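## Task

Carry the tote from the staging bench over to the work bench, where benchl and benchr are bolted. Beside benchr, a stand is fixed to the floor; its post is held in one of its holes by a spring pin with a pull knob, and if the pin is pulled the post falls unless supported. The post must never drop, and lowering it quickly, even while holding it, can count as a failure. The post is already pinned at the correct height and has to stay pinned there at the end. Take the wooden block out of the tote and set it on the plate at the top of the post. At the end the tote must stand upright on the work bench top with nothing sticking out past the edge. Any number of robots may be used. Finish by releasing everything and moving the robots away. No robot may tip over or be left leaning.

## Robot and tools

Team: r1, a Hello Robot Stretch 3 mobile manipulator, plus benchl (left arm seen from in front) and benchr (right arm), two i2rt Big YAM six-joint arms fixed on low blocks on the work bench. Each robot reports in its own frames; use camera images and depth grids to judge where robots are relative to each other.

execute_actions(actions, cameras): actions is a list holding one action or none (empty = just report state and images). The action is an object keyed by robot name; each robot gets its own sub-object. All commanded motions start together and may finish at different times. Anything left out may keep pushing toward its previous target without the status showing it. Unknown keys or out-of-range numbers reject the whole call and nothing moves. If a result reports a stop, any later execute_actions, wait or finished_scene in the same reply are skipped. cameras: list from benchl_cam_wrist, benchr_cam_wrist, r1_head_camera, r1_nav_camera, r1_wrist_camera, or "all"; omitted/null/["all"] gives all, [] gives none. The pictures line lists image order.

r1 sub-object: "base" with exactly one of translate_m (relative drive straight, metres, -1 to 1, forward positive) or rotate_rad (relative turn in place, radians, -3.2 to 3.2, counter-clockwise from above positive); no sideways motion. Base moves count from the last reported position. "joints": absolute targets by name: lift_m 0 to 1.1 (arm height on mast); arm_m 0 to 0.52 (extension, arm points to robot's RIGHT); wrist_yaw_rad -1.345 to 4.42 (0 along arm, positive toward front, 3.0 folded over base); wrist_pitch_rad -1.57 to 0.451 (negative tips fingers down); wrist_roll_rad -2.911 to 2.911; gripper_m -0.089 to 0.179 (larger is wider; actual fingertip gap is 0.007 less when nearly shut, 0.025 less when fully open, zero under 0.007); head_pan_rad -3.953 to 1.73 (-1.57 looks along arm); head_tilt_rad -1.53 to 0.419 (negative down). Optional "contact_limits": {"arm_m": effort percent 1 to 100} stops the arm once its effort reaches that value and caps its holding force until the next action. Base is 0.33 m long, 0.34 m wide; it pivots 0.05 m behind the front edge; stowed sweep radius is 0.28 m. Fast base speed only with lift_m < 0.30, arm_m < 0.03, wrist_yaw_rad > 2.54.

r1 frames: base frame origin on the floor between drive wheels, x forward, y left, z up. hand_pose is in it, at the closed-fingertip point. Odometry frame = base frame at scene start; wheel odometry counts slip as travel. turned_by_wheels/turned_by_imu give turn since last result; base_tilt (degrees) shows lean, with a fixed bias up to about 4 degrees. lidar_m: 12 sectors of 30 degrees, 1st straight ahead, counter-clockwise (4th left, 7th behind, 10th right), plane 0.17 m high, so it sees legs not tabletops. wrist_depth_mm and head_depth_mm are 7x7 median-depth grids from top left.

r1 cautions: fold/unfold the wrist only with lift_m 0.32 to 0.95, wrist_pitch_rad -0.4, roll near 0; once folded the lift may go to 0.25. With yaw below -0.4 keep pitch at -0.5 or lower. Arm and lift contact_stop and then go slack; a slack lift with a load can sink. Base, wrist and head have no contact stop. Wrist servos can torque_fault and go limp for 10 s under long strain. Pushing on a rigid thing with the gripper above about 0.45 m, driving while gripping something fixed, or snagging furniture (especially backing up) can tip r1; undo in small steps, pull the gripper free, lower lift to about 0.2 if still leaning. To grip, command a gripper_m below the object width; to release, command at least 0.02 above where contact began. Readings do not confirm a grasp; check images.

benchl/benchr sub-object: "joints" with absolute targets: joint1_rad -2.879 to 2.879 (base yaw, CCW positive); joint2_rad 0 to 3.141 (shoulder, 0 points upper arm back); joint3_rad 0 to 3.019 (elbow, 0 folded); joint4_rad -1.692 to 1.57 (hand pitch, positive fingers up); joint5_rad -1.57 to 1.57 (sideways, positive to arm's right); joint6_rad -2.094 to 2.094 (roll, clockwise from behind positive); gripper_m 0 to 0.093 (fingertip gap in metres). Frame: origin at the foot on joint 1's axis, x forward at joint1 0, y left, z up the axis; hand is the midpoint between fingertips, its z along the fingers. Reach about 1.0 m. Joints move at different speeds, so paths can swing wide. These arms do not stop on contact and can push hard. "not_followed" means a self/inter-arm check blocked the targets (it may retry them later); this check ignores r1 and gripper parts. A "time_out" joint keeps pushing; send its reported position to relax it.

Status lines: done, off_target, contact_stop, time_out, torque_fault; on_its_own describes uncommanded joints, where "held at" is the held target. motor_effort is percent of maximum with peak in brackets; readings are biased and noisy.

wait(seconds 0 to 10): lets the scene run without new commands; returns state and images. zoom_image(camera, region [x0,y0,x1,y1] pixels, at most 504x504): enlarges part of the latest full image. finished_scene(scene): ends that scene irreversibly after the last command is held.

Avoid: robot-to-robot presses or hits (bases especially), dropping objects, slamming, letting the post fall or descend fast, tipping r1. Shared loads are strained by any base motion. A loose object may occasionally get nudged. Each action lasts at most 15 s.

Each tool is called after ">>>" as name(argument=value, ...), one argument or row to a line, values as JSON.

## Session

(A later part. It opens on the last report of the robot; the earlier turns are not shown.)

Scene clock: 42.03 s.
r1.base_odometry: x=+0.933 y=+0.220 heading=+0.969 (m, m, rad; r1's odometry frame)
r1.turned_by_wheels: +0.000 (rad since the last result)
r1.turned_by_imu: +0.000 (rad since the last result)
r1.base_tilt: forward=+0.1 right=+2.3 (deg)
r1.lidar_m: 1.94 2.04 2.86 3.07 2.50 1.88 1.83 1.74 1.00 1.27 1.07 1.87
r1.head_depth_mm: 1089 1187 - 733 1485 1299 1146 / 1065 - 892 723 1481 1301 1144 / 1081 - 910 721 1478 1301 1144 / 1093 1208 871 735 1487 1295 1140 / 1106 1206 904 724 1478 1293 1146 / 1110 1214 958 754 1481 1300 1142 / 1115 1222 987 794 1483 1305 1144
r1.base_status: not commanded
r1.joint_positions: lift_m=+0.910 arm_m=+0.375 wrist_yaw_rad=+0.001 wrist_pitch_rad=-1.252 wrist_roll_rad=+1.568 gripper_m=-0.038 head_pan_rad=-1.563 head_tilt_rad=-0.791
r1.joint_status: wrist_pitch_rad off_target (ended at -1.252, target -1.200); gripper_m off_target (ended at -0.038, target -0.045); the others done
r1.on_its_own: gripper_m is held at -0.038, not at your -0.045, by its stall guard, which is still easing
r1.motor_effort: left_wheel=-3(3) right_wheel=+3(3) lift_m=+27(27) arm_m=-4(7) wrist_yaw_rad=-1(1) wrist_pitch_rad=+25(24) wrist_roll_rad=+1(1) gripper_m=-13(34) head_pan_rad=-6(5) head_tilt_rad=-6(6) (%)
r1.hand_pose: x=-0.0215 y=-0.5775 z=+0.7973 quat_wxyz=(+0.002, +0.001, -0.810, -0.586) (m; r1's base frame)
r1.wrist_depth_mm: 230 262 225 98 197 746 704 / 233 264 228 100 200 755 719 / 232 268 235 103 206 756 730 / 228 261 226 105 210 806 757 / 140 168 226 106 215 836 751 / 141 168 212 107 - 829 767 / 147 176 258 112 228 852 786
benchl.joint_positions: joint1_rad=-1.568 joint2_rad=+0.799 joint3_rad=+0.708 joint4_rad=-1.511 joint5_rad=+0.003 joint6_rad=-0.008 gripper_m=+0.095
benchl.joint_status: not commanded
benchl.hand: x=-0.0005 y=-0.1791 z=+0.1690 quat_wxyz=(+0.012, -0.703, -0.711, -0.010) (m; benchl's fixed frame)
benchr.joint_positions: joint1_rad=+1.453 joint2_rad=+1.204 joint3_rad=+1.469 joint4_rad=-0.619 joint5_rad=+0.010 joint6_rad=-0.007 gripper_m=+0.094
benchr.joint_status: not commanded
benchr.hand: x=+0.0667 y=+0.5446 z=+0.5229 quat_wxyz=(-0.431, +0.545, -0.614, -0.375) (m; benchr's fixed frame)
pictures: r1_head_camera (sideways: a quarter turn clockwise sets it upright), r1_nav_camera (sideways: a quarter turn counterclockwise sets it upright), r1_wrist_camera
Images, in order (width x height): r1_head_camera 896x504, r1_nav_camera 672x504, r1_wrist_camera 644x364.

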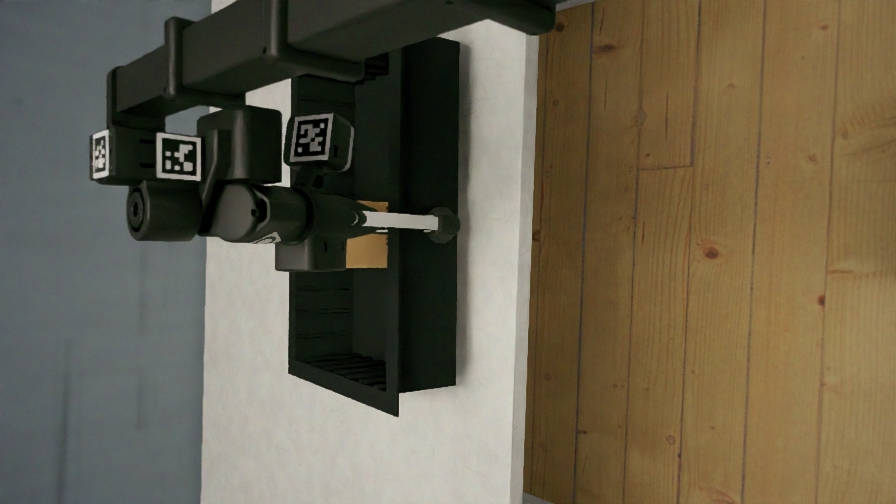

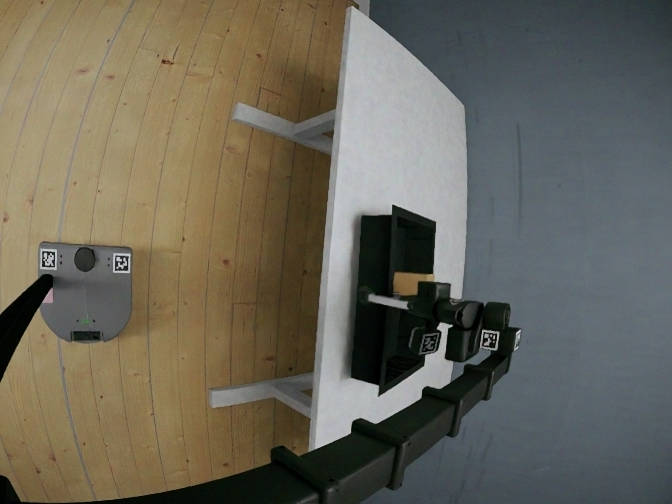

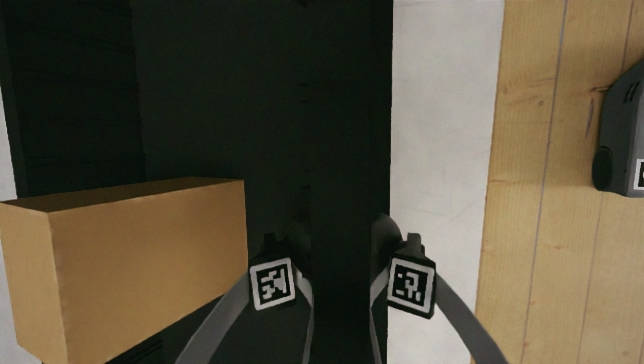

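>>> execute_actions(
  actions=[
    {"r1":{"joints":{"wrist_pitch_rad":-1.0,"arm_m":0.33}}},
  ],
  cameras=["r1_head_camera","r1_wrist_camera","r1_nav_camera"],
)

Scene clock: 44.17 s.
r1.base_odometry: x=+0.933 y=+0.220 heading=+0.969 (m, m, rad; r1's odometry frame)
r1.turned_by_wheels: +0.000 (rad since the last result)
r1.turned_by_imu: +0.000 (rad since the last result)
r1.base_tilt: forward=+0.1 right=+2.3 (deg)
r1.lidar_m: 1.94 2.03 2.85 3.07 2.50 1.88 1.82 1.75 1.00 1.27 1.06 1.87
r1.head_depth_mm: 1083 1186 - 732 1446 1313 1151 / 1093 - 839 725 1479 1301 1144 / 1087 - - 726 1487 1303 1137 / 1101 1202 829 733 1495 1299 1141 / 1110 1209 845 736 1477 1300 1148 / 1102 1215 823 753 1473 1303 1141 / 1116 1226 989 791 1489 1300 1140
r1.base_status: not commanded
r1.joint_positions: lift_m=+0.910 arm_m=+0.330 wrist_yaw_rad=+0.001 wrist_pitch_rad=-1.066 wrist_roll_rad=+1.569 gripper_m=-0.027 head_pan_rad=-1.563 head_tilt_rad=-0.791
r1.joint_status: wrist_pitch_rad off_target (ended at -1.066, target -1.000); the others done
r1.on_its_own: gripper_m is held at -0.028, not at your -0.045, by its stall guard, which is still easing
r1.motor_effort: left_wheel=-2(2) right_wheel=+2(3) lift_m=+27(27) arm_m=-4(7) wrist_yaw_rad=-1(0) wrist_pitch_rad=+32(36) wrist_roll_rad=+1(1) gripper_m=-15(33) head_pan_rad=-5(5) head_tilt_rad=-6(6) (%)
r1.hand_pose: x=-0.0214 y=-0.5777 z=+0.8121 quat_wxyz=(+0.001, +0.001, -0.861, -0.509) (m; r1's base frame)
r1.wrist_depth_mm: 231 263 227 100 204 191 680 / 234 270 235 102 209 195 694 / 234 275 240 105 212 202 692 / 234 261 231 108 213 208 730 / 141 167 223 107 220 211 708 / 146 167 210 109 - 785 750 / 152 175 257 114 232 784 754
benchl.joint_positions: joint1_rad=-1.568 joint2_rad=+0.799 joint3_rad=+0.708 joint4_rad=-1.511 joint5_rad=+0.003 joint6_rad=-0.008 gripper_m=+0.095
benchl.joint_status: not commanded
benchl.hand: x=-0.0005 y=-0.1791 z=+0.1690 quat_wxyz=(+0.012, -0.703, -0.711, -0.010) (m; benchl's fixed frame)
benchr.joint_positions: joint1_rad=+1.453 joint2_rad=+1.204 joint3_rad=+1.469 joint4_rad=-0.619 joint5_rad=+0.010 joint6_rad=-0.007 gripper_m=+0.094
benchr.joint_status: not commanded
benchr.hand: x=+0.0667 y=+0.5446 z=+0.5229 quat_wxyz=(-0.431, +0.545, -0.614, -0.375) (m; benchr's fixed frame)
pictures: r1_head_camera (sideways: a quarter turn clockwise sets it upright), r1_nav_camera (sideways: a quarter turn counterclockwise sets it upright), r1_wrist_camera
Images, in order (width x height): r1_head_camera 896x504, r1_nav_camera 672x504, r1_wrist_camera 644x364.

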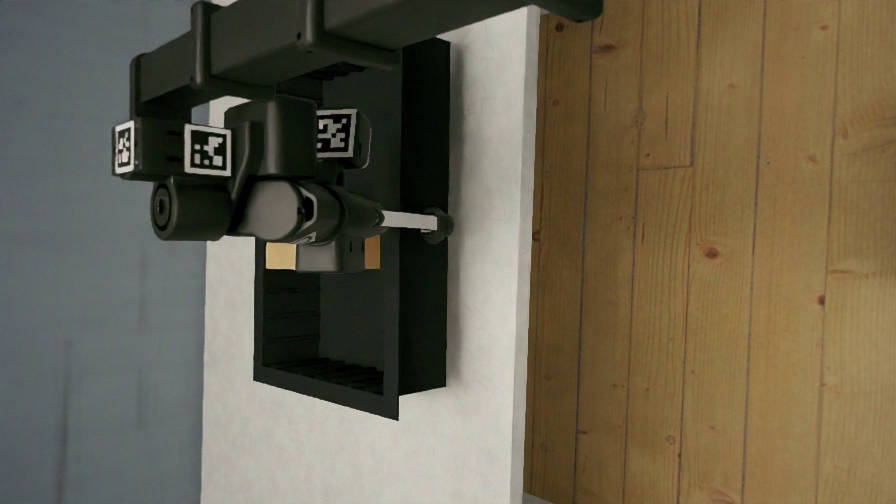

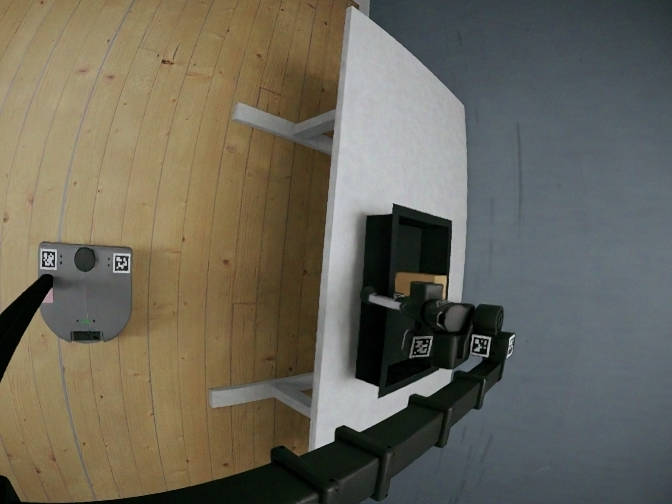

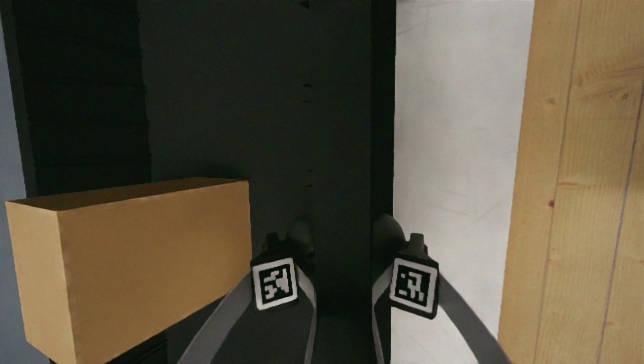

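Level in the air. Test hold over the table (free at rest).

>>> wait(
  seconds=10,
)

Scene clock: 54.53 s.
r1.base_odometry: x=+0.933 y=+0.220 heading=+0.969 (m, m, rad; r1's odometry frame)
r1.turned_by_wheels: +0.000 (rad since the last result)
r1.turned_by_imu: -0.001 (rad since the last result)
r1.base_tilt: forward=+0.1 right=+2.3 (deg)
r1.lidar_m: 1.94 2.03 2.86 3.07 2.49 1.87 1.82 1.75 1.00 1.27 1.06 1.87
r1.head_depth_mm: 1084 1183 - 735 1483 1309 1144 / 1094 - 891 729 1485 1310 1142 / 1095 - - 733 1482 1305 1140 / 1101 1193 915 733 1474 1301 1144 / 1097 1210 909 734 1486 1303 1145 / 1103 1217 987 754 1471 1299 1149 / 1115 1215 984 794 1483 1295 1145
r1.base_status: not commanded
r1.joint_positions: lift_m=+0.910 arm_m=+0.330 wrist_yaw_rad=+0.002 wrist_pitch_rad=-1.055 wrist_roll_rad=+1.569 gripper_m=-0.021 head_pan_rad=-1.563 head_tilt_rad=-0.791
r1.joint_status: wrist_pitch_rad off_target (ended at -1.066, target -1.000); the others done
r1.on_its_own: gripper_m is held at -0.022, not at your -0.045, by its stall guard, which is not easing now
r1.motor_effort: left_wheel=-2(2) right_wheel=+2(3) lift_m=+27(27) arm_m=-3(7) wrist_yaw_rad=-2(0) wrist_pitch_rad=+26(36) wrist_roll_rad=+0(1) gripper_m=-20(33) head_pan_rad=-6(5) head_tilt_rad=-6(6) (%)
r1.hand_pose: x=-0.0213 y=-0.5803 z=+0.8133 quat_wxyz=(+0.002, +0.001, -0.864, -0.504) (m; r1's base frame)
r1.wrist_depth_mm: 483 279 284 122 200 189 679 / 501 283 291 125 204 193 699 / 532 294 299 128 209 201 698 / 562 204 250 131 217 205 709 / 577 197 244 130 223 213 720 / 578 206 334 134 224 215 729 / 598 331 320 171 235 792 745
benchl.joint_positions: joint1_rad=-1.568 joint2_rad=+0.799 joint3_rad=+0.708 joint4_rad=-1.511 joint5_rad=+0.003 joint6_rad=-0.008 gripper_m=+0.095
benchl.joint_status: not commanded
benchl.hand: x=-0.0005 y=-0.1791 z=+0.1690 quat_wxyz=(+0.012, -0.703, -0.711, -0.010) (m; benchl's fixed frame)
benchr.joint_positions: joint1_rad=+1.453 joint2_rad=+1.204 joint3_rad=+1.469 joint4_rad=-0.619 joint5_rad=+0.010 joint6_rad=-0.007 gripper_m=+0.094
benchr.joint_status: not commanded
benchr.hand: x=+0.0667 y=+0.5446 z=+0.5229 quat_wxyz=(-0.431, +0.545, -0.614, -0.375) (m; benchr's fixed frame)
wait: 10.00 s; at rest from the start
pictures: benchl_cam_wrist, benchr_cam_wrist, r1_head_camera (sideways: a quarter turn clockwise sets it upright), r1_nav_camera (sideways: a quarter turn counterclockwise sets it upright), r1_wrist_camera
Images, in order (width x height): benchl_cam_wrist 504x504, benchr_cam_wrist 504x504, r1_head_camera 896x504, r1_nav_camera 672x504, r1_wrist_camera 644x364.

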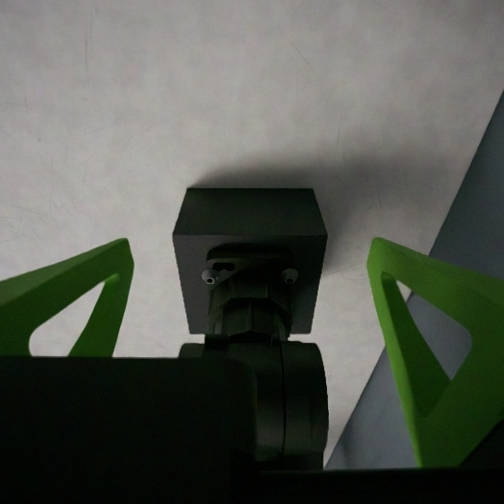

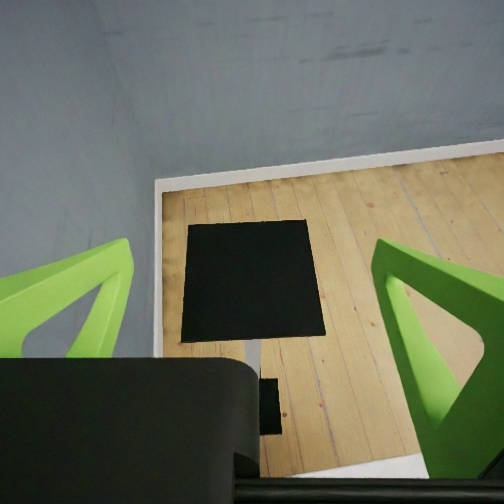

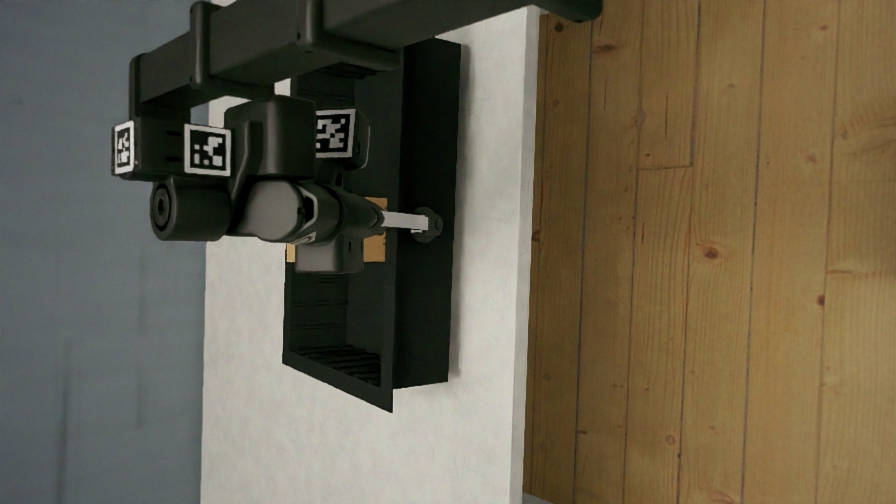

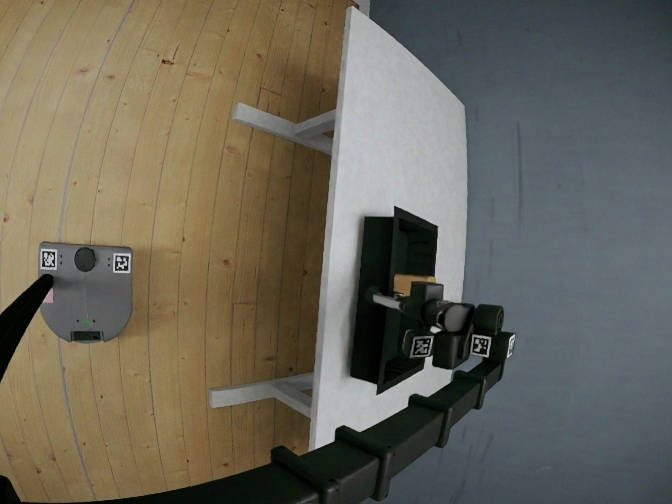

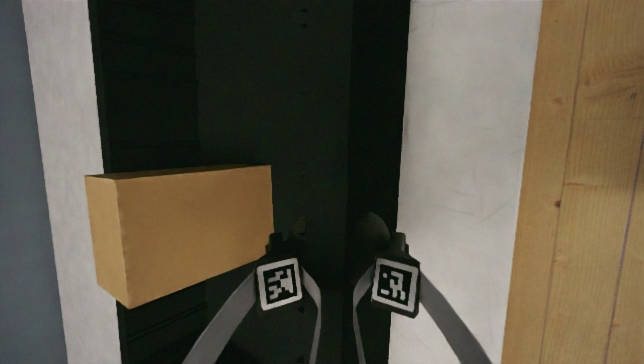

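>>> execute_actions(
  actions=[
    {"r1":{"joints":{"lift_m":0.875}}},
  ],
  cameras=[],
)

>>> execute_actions(
  actions=[
    {"r1":{"joints":{"gripper_m":0.06,"wrist_pitch_rad":-1.1}}},
  ],
  cameras=["r1_wrist_camera"],
)

>>> execute_actions(
  actions=[
    {"r1":{"joints":{"lift_m":0.85,"arm_m":0.345}}},
  ],
  cameras=["r1_wrist_camera","r1_head_camera"],
)

Scene clock: 57.27 s.
r1.base_odometry: x=+0.933 y=+0.220 heading=+0.969 (m, m, rad; r1's odometry frame)
r1.turned_by_wheels: +0.000 (rad since the last result)
r1.turned_by_imu: +0.000 (rad since the last result)
r1.base_tilt: forward=+0.1 right=+2.3 (deg)
r1.lidar_m: 1.94 2.04 2.86 3.08 2.50 1.87 1.82 1.75 1.00 1.27 1.07 1.87
r1.head_depth_mm: 1084 1195 - - 1478 1304 1142 / 1090 1188 - 751 1484 1312 1142 / 1095 1193 - 745 1477 1299 1146 / 1099 1201 888 753 1481 1303 1143 / 1099 1210 896 751 1482 1300 1142 / 1105 1219 985 765 1478 1298 1141 / 1112 1217 983 795 1478 1300 1146
r1.base_status: not commanded
r1.joint_positions: lift_m=+0.875 arm_m=+0.330 wrist_yaw_rad=+0.002 wrist_pitch_rad=-1.044 wrist_roll_rad=+1.569 gripper_m=-0.021 head_pan_rad=-1.563 head_tilt_rad=-0.791
r1.joint_status: all done
r1.on_its_own: gripper_m is held at -0.022, not at your -0.045, by its stall guard, which is not easing now
r1.motor_effort: left_wheel=-2(2) right_wheel=+2(3) lift_m=+15(26) arm_m=-3(3) wrist_yaw_rad=-1(2) wrist_pitch_rad=+21(26) wrist_roll_rad=+0(0) gripper_m=-18(20) head_pan_rad=-5(5) head_tilt_rad=-6(6) (%)
r1.hand_pose: x=-0.0213 y=-0.5830 z=+0.7802 quat_wxyz=(+0.002, +0.001, -0.867, -0.499) (m; r1's base frame)
r1.wrist_depth_mm: 249 282 252 117 176 159 660 / 356 287 261 119 180 165 651 / 373 292 266 123 187 169 666 / 484 198 254 164 190 173 682 / 364 186 243 128 193 177 703 / 564 186 295 130 194 184 702 / 572 311 298 141 210 188 717
benchl.joint_positions: joint1_rad=-1.568 joint2_rad=+0.799 joint3_rad=+0.708 joint4_rad=-1.511 joint5_rad=+0.003 joint6_rad=-0.008 gripper_m=+0.095
benchl.joint_status: not commanded
benchl.hand: x=-0.0005 y=-0.1791 z=+0.1690 quat_wxyz=(+0.012, -0.703, -0.711, -0.010) (m; benchl's fixed frame)
benchr.joint_positions: joint1_rad=+1.453 joint2_rad=+1.204 joint3_rad=+1.469 joint4_rad=-0.619 joint5_rad=+0.010 joint6_rad=-0.007 gripper_m=+0.094
benchr.joint_status: not commanded
benchr.hand: x=+0.0667 y=+0.5446 z=+0.5229 quat_wxyz=(-0.431, +0.545, -0.614, -0.375) (m; benchr's fixed frame)
pictures: none
No camera images: the call's "cameras" was empty. Leave "cameras" out to get every camera's image.

Scene clock: 58.57 s.
r1.base_odometry: x=+0.933 y=+0.220 heading=+0.969 (m, m, rad; r1's odometry frame)
r1.turned_by_wheels: +0.000 (rad since the last result)
r1.turned_by_imu: +0.000 (rad since the last result)
r1.base_tilt: forward=+0.0 right=+2.3 (deg)
r1.lidar_m: 1.94 2.04 2.87 3.08 2.49 1.88 1.82 1.75 1.00 1.27 1.07 1.87
r1.head_depth_mm: 1086 1185 - - 1479 1296 1137 / 1090 1192 - 751 1484 1314 1138 / 1094 1197 - 742 1489 1294 1148 / 1105 1203 911 744 1471 1302 1138 / 1105 1212 898 753 1477 1298 1141 / 1112 1217 985 759 1477 1304 1143 / 1114 1218 987 795 1468 1296 1137
r1.base_status: not commanded
r1.joint_positions: lift_m=+0.875 arm_m=+0.330 wrist_yaw_rad=+0.002 wrist_pitch_rad=-1.101 wrist_roll_rad=+1.569 gripper_m=+0.060 head_pan_rad=-1.563 head_tilt_rad=-0.791
r1.joint_status: all done
r1.motor_effort: left_wheel=-2(1) right_wheel=+2(3) lift_m=+15(15) arm_m=-3(3) wrist_yaw_rad=-1(1) wrist_pitch_rad=+1(20) wrist_roll_rad=+1(1) gripper_m=+1(81) head_pan_rad=-5(5) head_tilt_rad=-6(6) (%)
r1.hand_pose: x=-0.0213 y=-0.5694 z=+0.7744 quat_wxyz=(+0.002, +0.001, -0.852, -0.523) (m; r1's base frame)
r1.wrist_depth_mm: 243 275 241 117 179 165 646 / 244 283 247 120 182 171 673 / 248 291 252 123 187 709 678 / 186 208 247 126 191 718 694 / 168 193 246 167 190 743 720 / 173 194 - 174 209 777 721 / 284 311 287 180 202 791 732
benchl.joint_positions: joint1_rad=-1.568 joint2_rad=+0.799 joint3_rad=+0.708 joint4_rad=-1.511 joint5_rad=+0.003 joint6_rad=-0.008 gripper_m=+0.095
benchl.joint_status: not commanded
benchl.hand: x=-0.0005 y=-0.1791 z=+0.1690 quat_wxyz=(+0.012, -0.703, -0.711, -0.010) (m; benchl's fixed frame)
benchr.joint_positions: joint1_rad=+1.453 joint2_rad=+1.204 joint3_rad=+1.469 joint4_rad=-0.619 joint5_rad=+0.010 joint6_rad=-0.007 gripper_m=+0.094
benchr.joint_status: not commanded
benchr.hand: x=+0.0667 y=+0.5446 z=+0.5229 quat_wxyz=(-0.431, +0.545, -0.614, -0.375) (m; benchr's fixed frame)
pictures: r1_wrist_camera
Images, in order (width x height): r1_wrist_camera 644x364.

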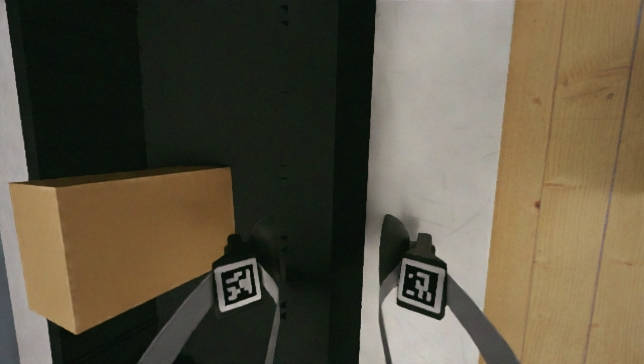

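Scene clock: 59.90 s.
r1.base_odometry: x=+0.933 y=+0.220 heading=+0.969 (m, m, rad; r1's odometry frame)
r1.turned_by_wheels: +0.000 (rad since the last result)
r1.turned_by_imu: +0.000 (rad since the last result)
r1.base_tilt: forward=+0.1 right=+2.2 (deg)
r1.lidar_m: 1.94 2.04 2.86 3.08 2.50 1.87 1.82 1.74 1.00 1.27 1.07 1.87
r1.head_depth_mm: 1086 1203 1042 - 1486 1283 1138 / 1087 1211 - 754 1480 1303 1142 / 1094 1205 - 746 1478 1299 1141 / 1098 1195 921 742 1487 1291 1140 / 1104 1208 897 755 1476 1307 1144 / 1108 1217 988 758 1483 1309 1145 / 1110 1218 985 794 1483 1299 1150
r1.base_status: not commanded
r1.joint_positions: lift_m=+0.855 arm_m=+0.344 wrist_yaw_rad=+0.002 wrist_pitch_rad=-1.122 wrist_roll_rad=+1.569 gripper_m=+0.060 head_pan_rad=-1.563 head_tilt_rad=-0.791
r1.joint_status: lift_m contact_stop (moved -0.020 of -0.025); the others done
r1.on_its_own: lift_m is slack since a contact_stop, until your next command for it (your +0.850 is given up)
r1.motor_effort: left_wheel=-2(3) right_wheel=+4(5) lift_m=+18(18) arm_m=+6(7) wrist_yaw_rad=-2(2) wrist_pitch_rad=+11(12) wrist_roll_rad=+0(1) gripper_m=+0(1) head_pan_rad=-5(6) head_tilt_rad=-6(6) (%)
r1.hand_pose: x=-0.0214 y=-0.5786 z=+0.7528 quat_wxyz=(+0.002, +0.001, -0.847, -0.532) (m; r1's base frame)
r1.wrist_depth_mm: 234 254 212 95 161 144 656 / 237 263 217 97 163 150 661 / 240 267 224 100 167 153 684 / 185 198 224 102 171 158 678 / 152 183 227 105 171 162 699 / 154 185 - 110 188 736 696 / 157 292 254 114 182 748 730
benchl.joint_positions: joint1_rad=-1.568 joint2_rad=+0.799 joint3_rad=+0.708 joint4_rad=-1.511 joint5_rad=+0.003 joint6_rad=-0.008 gripper_m=+0.095
benchl.joint_status: not commanded
benchl.hand: x=-0.0005 y=-0.1791 z=+0.1690 quat_wxyz=(+0.012, -0.703, -0.711, -0.010) (m; benchl's fixed frame)
benchr.joint_positions: joint1_rad=+1.453 joint2_rad=+1.204 joint3_rad=+1.469 joint4_rad=-0.619 joint5_rad=+0.010 joint6_rad=-0.007 gripper_m=+0.094
benchr.joint_status: not commanded
benchr.hand: x=+0.0667 y=+0.5446 z=+0.5229 quat_wxyz=(-0.431, +0.545, -0.614, -0.375) (m; benchr's fixed frame)
pictures: r1_head_camera (sideways: a quarter turn clockwise sets it upright), r1_wrist_camera
Images, in order (width x height): r1_head_camera 896x504, r1_wrist_camera 644x364.

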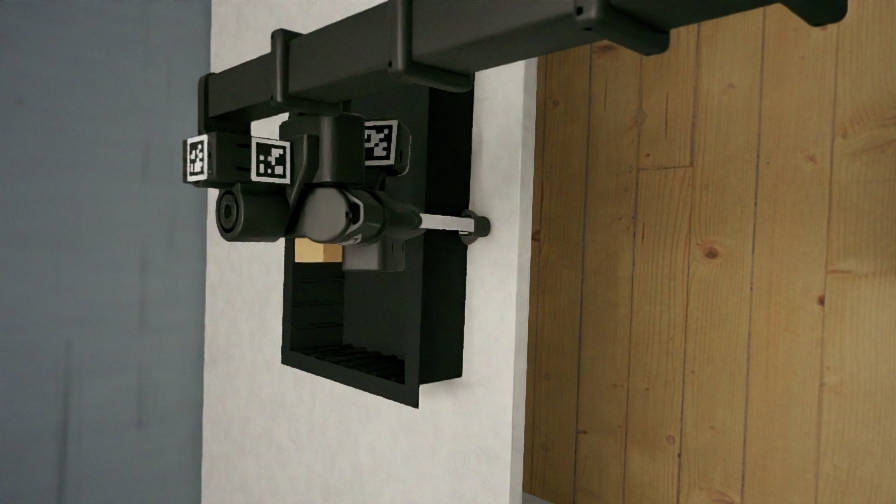

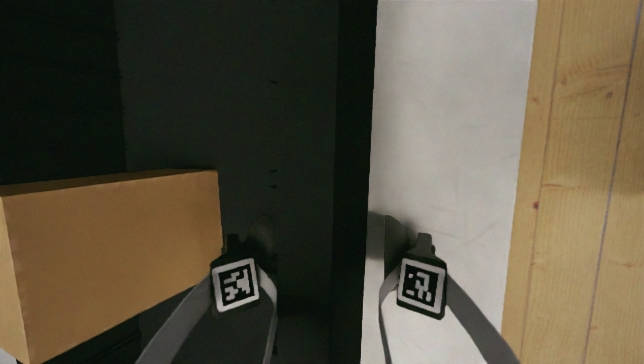

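>>> execute_actions(
  actions=[
    {"r1":{"joints":{"gripper_m":-0.07,"lift_m":0.856}}},
  ],
  cameras=["r1_wrist_camera"],
)

>>> execute_actions(
  actions=[
    {"r1":{"joints":{"gripper_m":-0.085,"lift_m":0.91,"wrist_pitch_rad":-1.03}}},
  ],
  cameras=["r1_wrist_camera","r1_head_camera"],
)

>>> wait(
  seconds=5,
)

Scene clock: 63.30 s.
r1.base_odometry: x=+0.933 y=+0.220 heading=+0.969 (m, m, rad; r1's odometry frame)
r1.turned_by_wheels: +0.000 (rad since the last result)
r1.turned_by_imu: +0.000 (rad since the last result)
r1.base_tilt: forward=+0.0 right=+2.2 (deg)
r1.lidar_m: 1.94 2.04 2.86 3.07 2.50 1.88 1.82 1.75 1.00 1.27 1.07 1.87
r1.head_depth_mm: 1086 1190 1041 - 1483 1283 1139 / 1090 1200 - 748 1480 1309 1143 / 1090 1195 - 747 1474 1301 1141 / 1102 1210 882 739 1480 1300 1147 / 1109 1201 881 753 1480 1303 1139 / 1111 1219 948 753 1481 1301 1147 / 1110 1219 986 796 1480 1304 1137
r1.base_status: not commanded
r1.joint_positions: lift_m=+0.856 arm_m=+0.345 wrist_yaw_rad=+0.001 wrist_pitch_rad=-1.127 wrist_roll_rad=+1.572 gripper_m=-0.068 head_pan_rad=-1.563 head_tilt_rad=-0.791
r1.joint_status: all done
r1.motor_effort: left_wheel=-2(3) right_wheel=+1(4) lift_m=+16(19) arm_m=+5(6) wrist_yaw_rad=-1(1) wrist_pitch_rad=+13(15) wrist_roll_rad=-1(1) gripper_m=-41(99) head_pan_rad=-6(5) head_tilt_rad=-6(6) (%)
r1.hand_pose: x=-0.0214 y=-0.5775 z=+0.7530 quat_wxyz=(+0.000, +0.000, -0.845, -0.535) (m; r1's base frame)
r1.wrist_depth_mm: 231 244 206 91 158 148 654 / 232 252 214 93 162 151 652 / 236 258 219 96 165 156 668 / 222 189 218 99 170 160 678 / 143 173 222 100 171 163 698 / 143 175 227 103 171 758 699 / 144 281 242 106 185 771 697
benchl.joint_positions: joint1_rad=-1.568 joint2_rad=+0.799 joint3_rad=+0.708 joint4_rad=-1.511 joint5_rad=+0.003 joint6_rad=-0.008 gripper_m=+0.095
benchl.joint_status: not commanded
benchl.hand: x=-0.0005 y=-0.1791 z=+0.1690 quat_wxyz=(+0.012, -0.703, -0.711, -0.010) (m; benchl's fixed frame)
benchr.joint_positions: joint1_rad=+1.453 joint2_rad=+1.204 joint3_rad=+1.469 joint4_rad=-0.619 joint5_rad=+0.010 joint6_rad=-0.007 gripper_m=+0.094
benchr.joint_status: not commanded
benchr.hand: x=+0.0667 y=+0.5446 z=+0.5229 quat_wxyz=(-0.431, +0.545, -0.614, -0.375) (m; benchr's fixed frame)
pictures: r1_wrist_camera
Images, in order (width x height): r1_wrist_camera 644x364.

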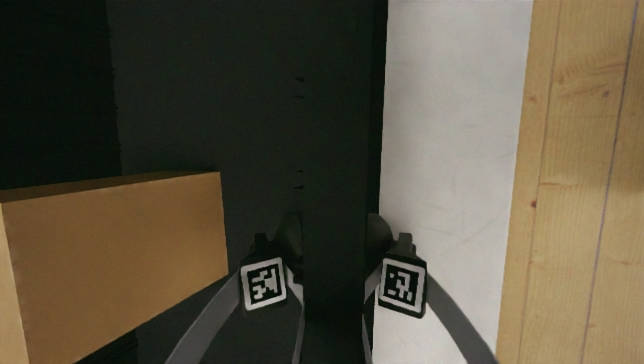

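Scene clock: 65.07 s.
r1.base_odometry: x=+0.933 y=+0.220 heading=+0.969 (m, m, rad; r1's odometry frame)
r1.turned_by_wheels: +0.000 (rad since the last result)
r1.turned_by_imu: +0.000 (rad since the last result)
r1.base_tilt: forward=+0.1 right=+2.3 (deg)
r1.lidar_m: 1.94 2.03 2.86 3.09 2.51 1.87 1.82 1.74 1.00 1.27 1.07 1.87
r1.head_depth_mm: 1083 1188 - 754 1474 1301 1146 / 1088 - 852 731 1476 1300 1143 / 1093 - - 735 1491 1292 1149 / 1097 1198 832 736 1486 1299 1137 / 1106 1214 857 732 1478 1289 1138 / 1106 1209 819 773 1491 1301 1147 / 1111 1224 986 795 1481 1305 1148
r1.base_status: not commanded
r1.joint_positions: lift_m=+0.909 arm_m=+0.345 wrist_yaw_rad=+0.001 wrist_pitch_rad=-1.096 wrist_roll_rad=+1.574 gripper_m=-0.075 head_pan_rad=-1.563 head_tilt_rad=-0.791
r1.joint_status: wrist_pitch_rad off_target (ended at -1.096, target -1.030); gripper_m off_target (ended at -0.075, target -0.085); the others done
r1.on_its_own: gripper_m is held at -0.077, not at your -0.085, by its stall guard, which is still easing
r1.motor_effort: left_wheel=-1(2) right_wheel=+2(2) lift_m=+29(32) arm_m=+3(5) wrist_yaw_rad=-1(1) wrist_pitch_rad=+32(35) wrist_roll_rad=-1(1) gripper_m=-34(99) head_pan_rad=-5(6) head_tilt_rad=-6(6) (%)
r1.hand_pose: x=-0.0214 y=-0.5852 z=+0.8091 quat_wxyz=(-0.001, -0.001, -0.853, -0.521) (m; r1's base frame)
r1.wrist_depth_mm: 230 255 215 94 201 188 685 / 229 260 224 97 205 192 707 / 232 264 228 99 210 199 707 / 223 214 225 102 213 203 696 / 141 171 223 102 217 210 730 / 141 171 219 105 218 214 745 / 144 274 252 110 237 788 745
benchl.joint_positions: joint1_rad=-1.568 joint2_rad=+0.799 joint3_rad=+0.708 joint4_rad=-1.511 joint5_rad=+0.003 joint6_rad=-0.008 gripper_m=+0.095
benchl.joint_status: not commanded
benchl.hand: x=-0.0005 y=-0.1791 z=+0.1690 quat_wxyz=(+0.012, -0.703, -0.711, -0.010) (m; benchl's fixed frame)
benchr.joint_positions: joint1_rad=+1.453 joint2_rad=+1.204 joint3_rad=+1.469 joint4_rad=-0.619 joint5_rad=+0.010 joint6_rad=-0.007 gripper_m=+0.094
benchr.joint_status: not commanded
benchr.hand: x=+0.0667 y=+0.5446 z=+0.5229 quat_wxyz=(-0.431, +0.545, -0.614, -0.375) (m; benchr's fixed frame)
pictures: r1_head_camera (sideways: a quarter turn clockwise sets it upright), r1_wrist_camera
Images, in order (width x height): r1_head_camera 896x504, r1_wrist_camera 644x364.

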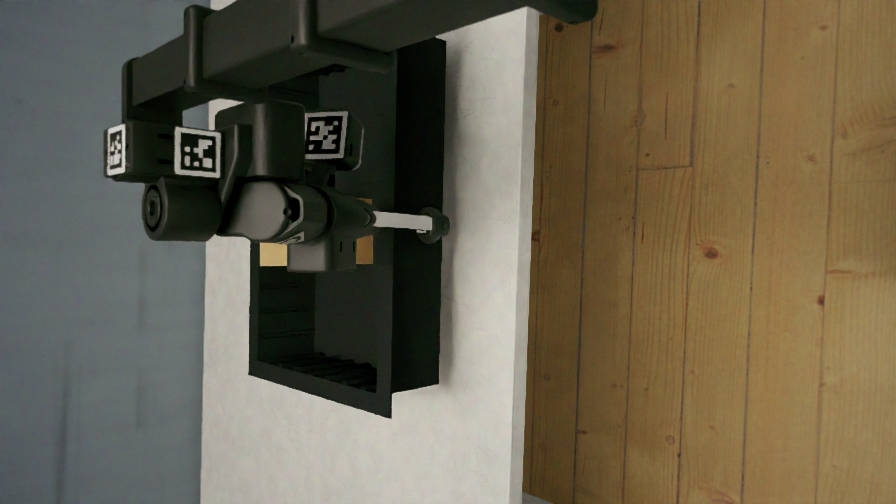

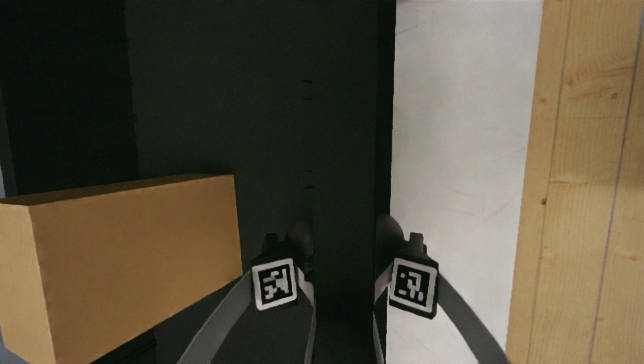

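Scene clock: 70.07 s.
r1.base_odometry: x=+0.933 y=+0.220 heading=+0.969 (m, m, rad; r1's odometry frame)
r1.turned_by_wheels: +0.000 (rad since the last result)
r1.turned_by_imu: -0.001 (rad since the last result)
r1.base_tilt: forward=+0.1 right=+2.3 (deg)
r1.lidar_m: 1.94 2.03 2.86 3.08 2.51 1.87 1.82 1.74 1.00 1.27 1.07 1.87
r1.head_depth_mm: 1079 1182 - 754 1480 1299 1143 / 1093 - 847 734 1478 1302 1141 / 1092 - - 734 1480 1307 1138 / 1103 1197 830 732 1484 1300 1141 / 1107 1205 862 735 1482 1301 1144 / 1110 1208 822 770 1475 1297 1145 / 1112 1221 982 794 1473 1304 1143
r1.base_status: not commanded
r1.joint_positions: lift_m=+0.909 arm_m=+0.345 wrist_yaw_rad=+0.001 wrist_pitch_rad=-1.096 wrist_roll_rad=+1.574 gripper_m=-0.049 head_pan_rad=-1.563 head_tilt_rad=-0.791
r1.joint_status: wrist_pitch_rad off_target (ended at -1.096, target -1.030); gripper_m off_target (ended at -0.075, target -0.085); the others done
r1.on_its_own: gripper_m is held at -0.050, not at your -0.085, by its stall guard, which is still easing
r1.motor_effort: left_wheel=-2(2) right_wheel=+2(2) lift_m=+29(32) arm_m=+3(5) wrist_yaw_rad=-1(1) wrist_pitch_rad=+32(35) wrist_roll_rad=-1(1) gripper_m=-37(99) head_pan_rad=-5(6) head_tilt_rad=-6(6) (%)
r1.hand_pose: x=-0.0214 y=-0.5852 z=+0.8091 quat_wxyz=(-0.001, -0.001, -0.853, -0.521) (m; r1's base frame)
r1.wrist_depth_mm: 227 254 216 95 201 188 687 / 228 258 225 97 206 190 669 / 232 267 231 99 211 199 705 / 221 215 227 102 214 202 706 / 142 171 223 103 217 210 719 / 141 172 220 105 219 215 741 / 144 279 251 110 237 806 752
benchl.joint_positions: joint1_rad=-1.568 joint2_rad=+0.799 joint3_rad=+0.708 joint4_rad=-1.511 joint5_rad=+0.003 joint6_rad=-0.008 gripper_m=+0.095
benchl.joint_status: not commanded
benchl.hand: x=-0.0005 y=-0.1791 z=+0.1690 quat_wxyz=(+0.012, -0.703, -0.711, -0.010) (m; benchl's fixed frame)
benchr.joint_positions: joint1_rad=+1.453 joint2_rad=+1.204 joint3_rad=+1.469 joint4_rad=-0.619 joint5_rad=+0.010 joint6_rad=-0.007 gripper_m=+0.094
benchr.joint_status: not commanded
benchr.hand: x=+0.0667 y=+0.5446 z=+0.5229 quat_wxyz=(-0.431, +0.545, -0.614, -0.375) (m; benchr's fixed frame)
wait: 5.00 s; at rest by 0.27 s
pictures: benchl_cam_wrist, benchr_cam_wrist, r1_head_camera (sideways: a quarter turn clockwise sets it upright), r1_nav_camera (sideways: a quarter turn counterclockwise sets it upright), r1_wrist_camera
Images, in order (width x height): benchl_cam_wrist 504x504, benchr_cam_wrist 504x504, r1_head_camera 896x504, r1_nav_camera 672x504, r1_wrist_camera 644x364.

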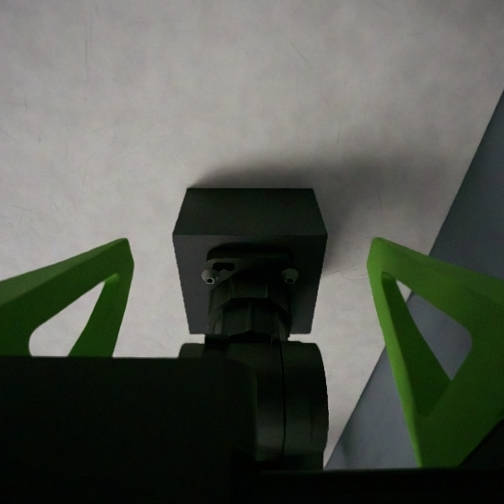

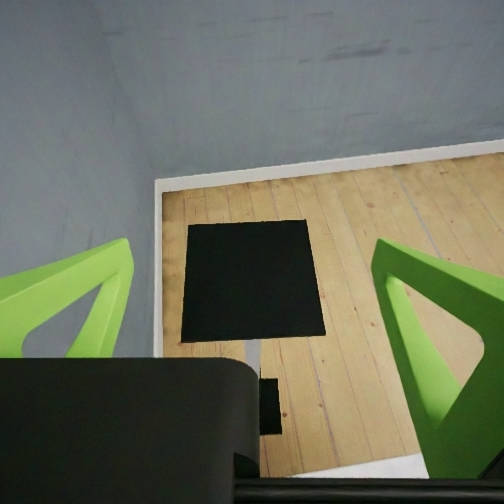

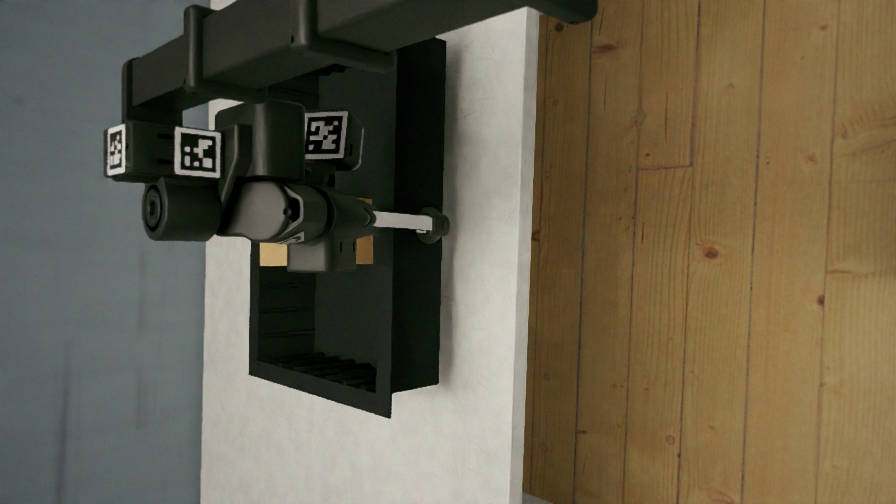

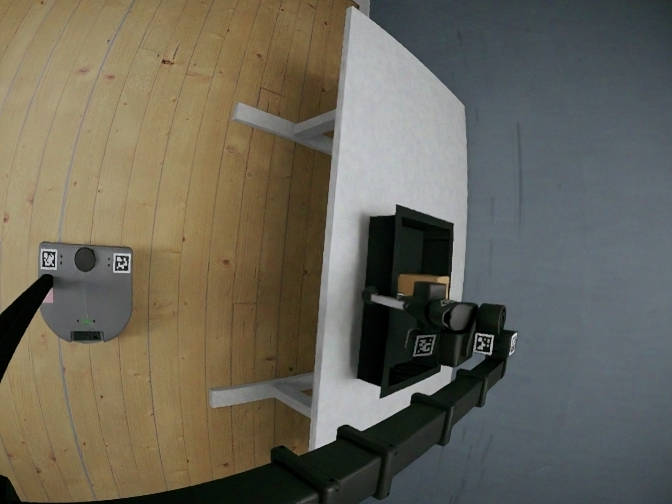

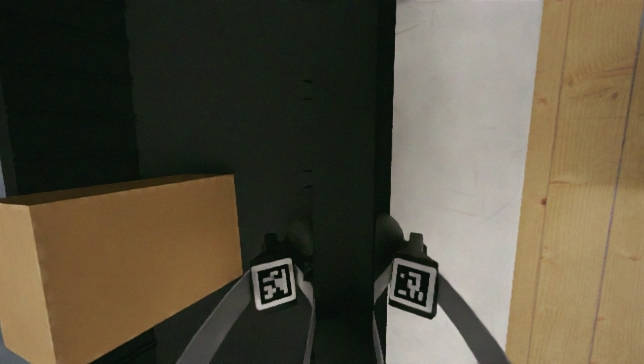

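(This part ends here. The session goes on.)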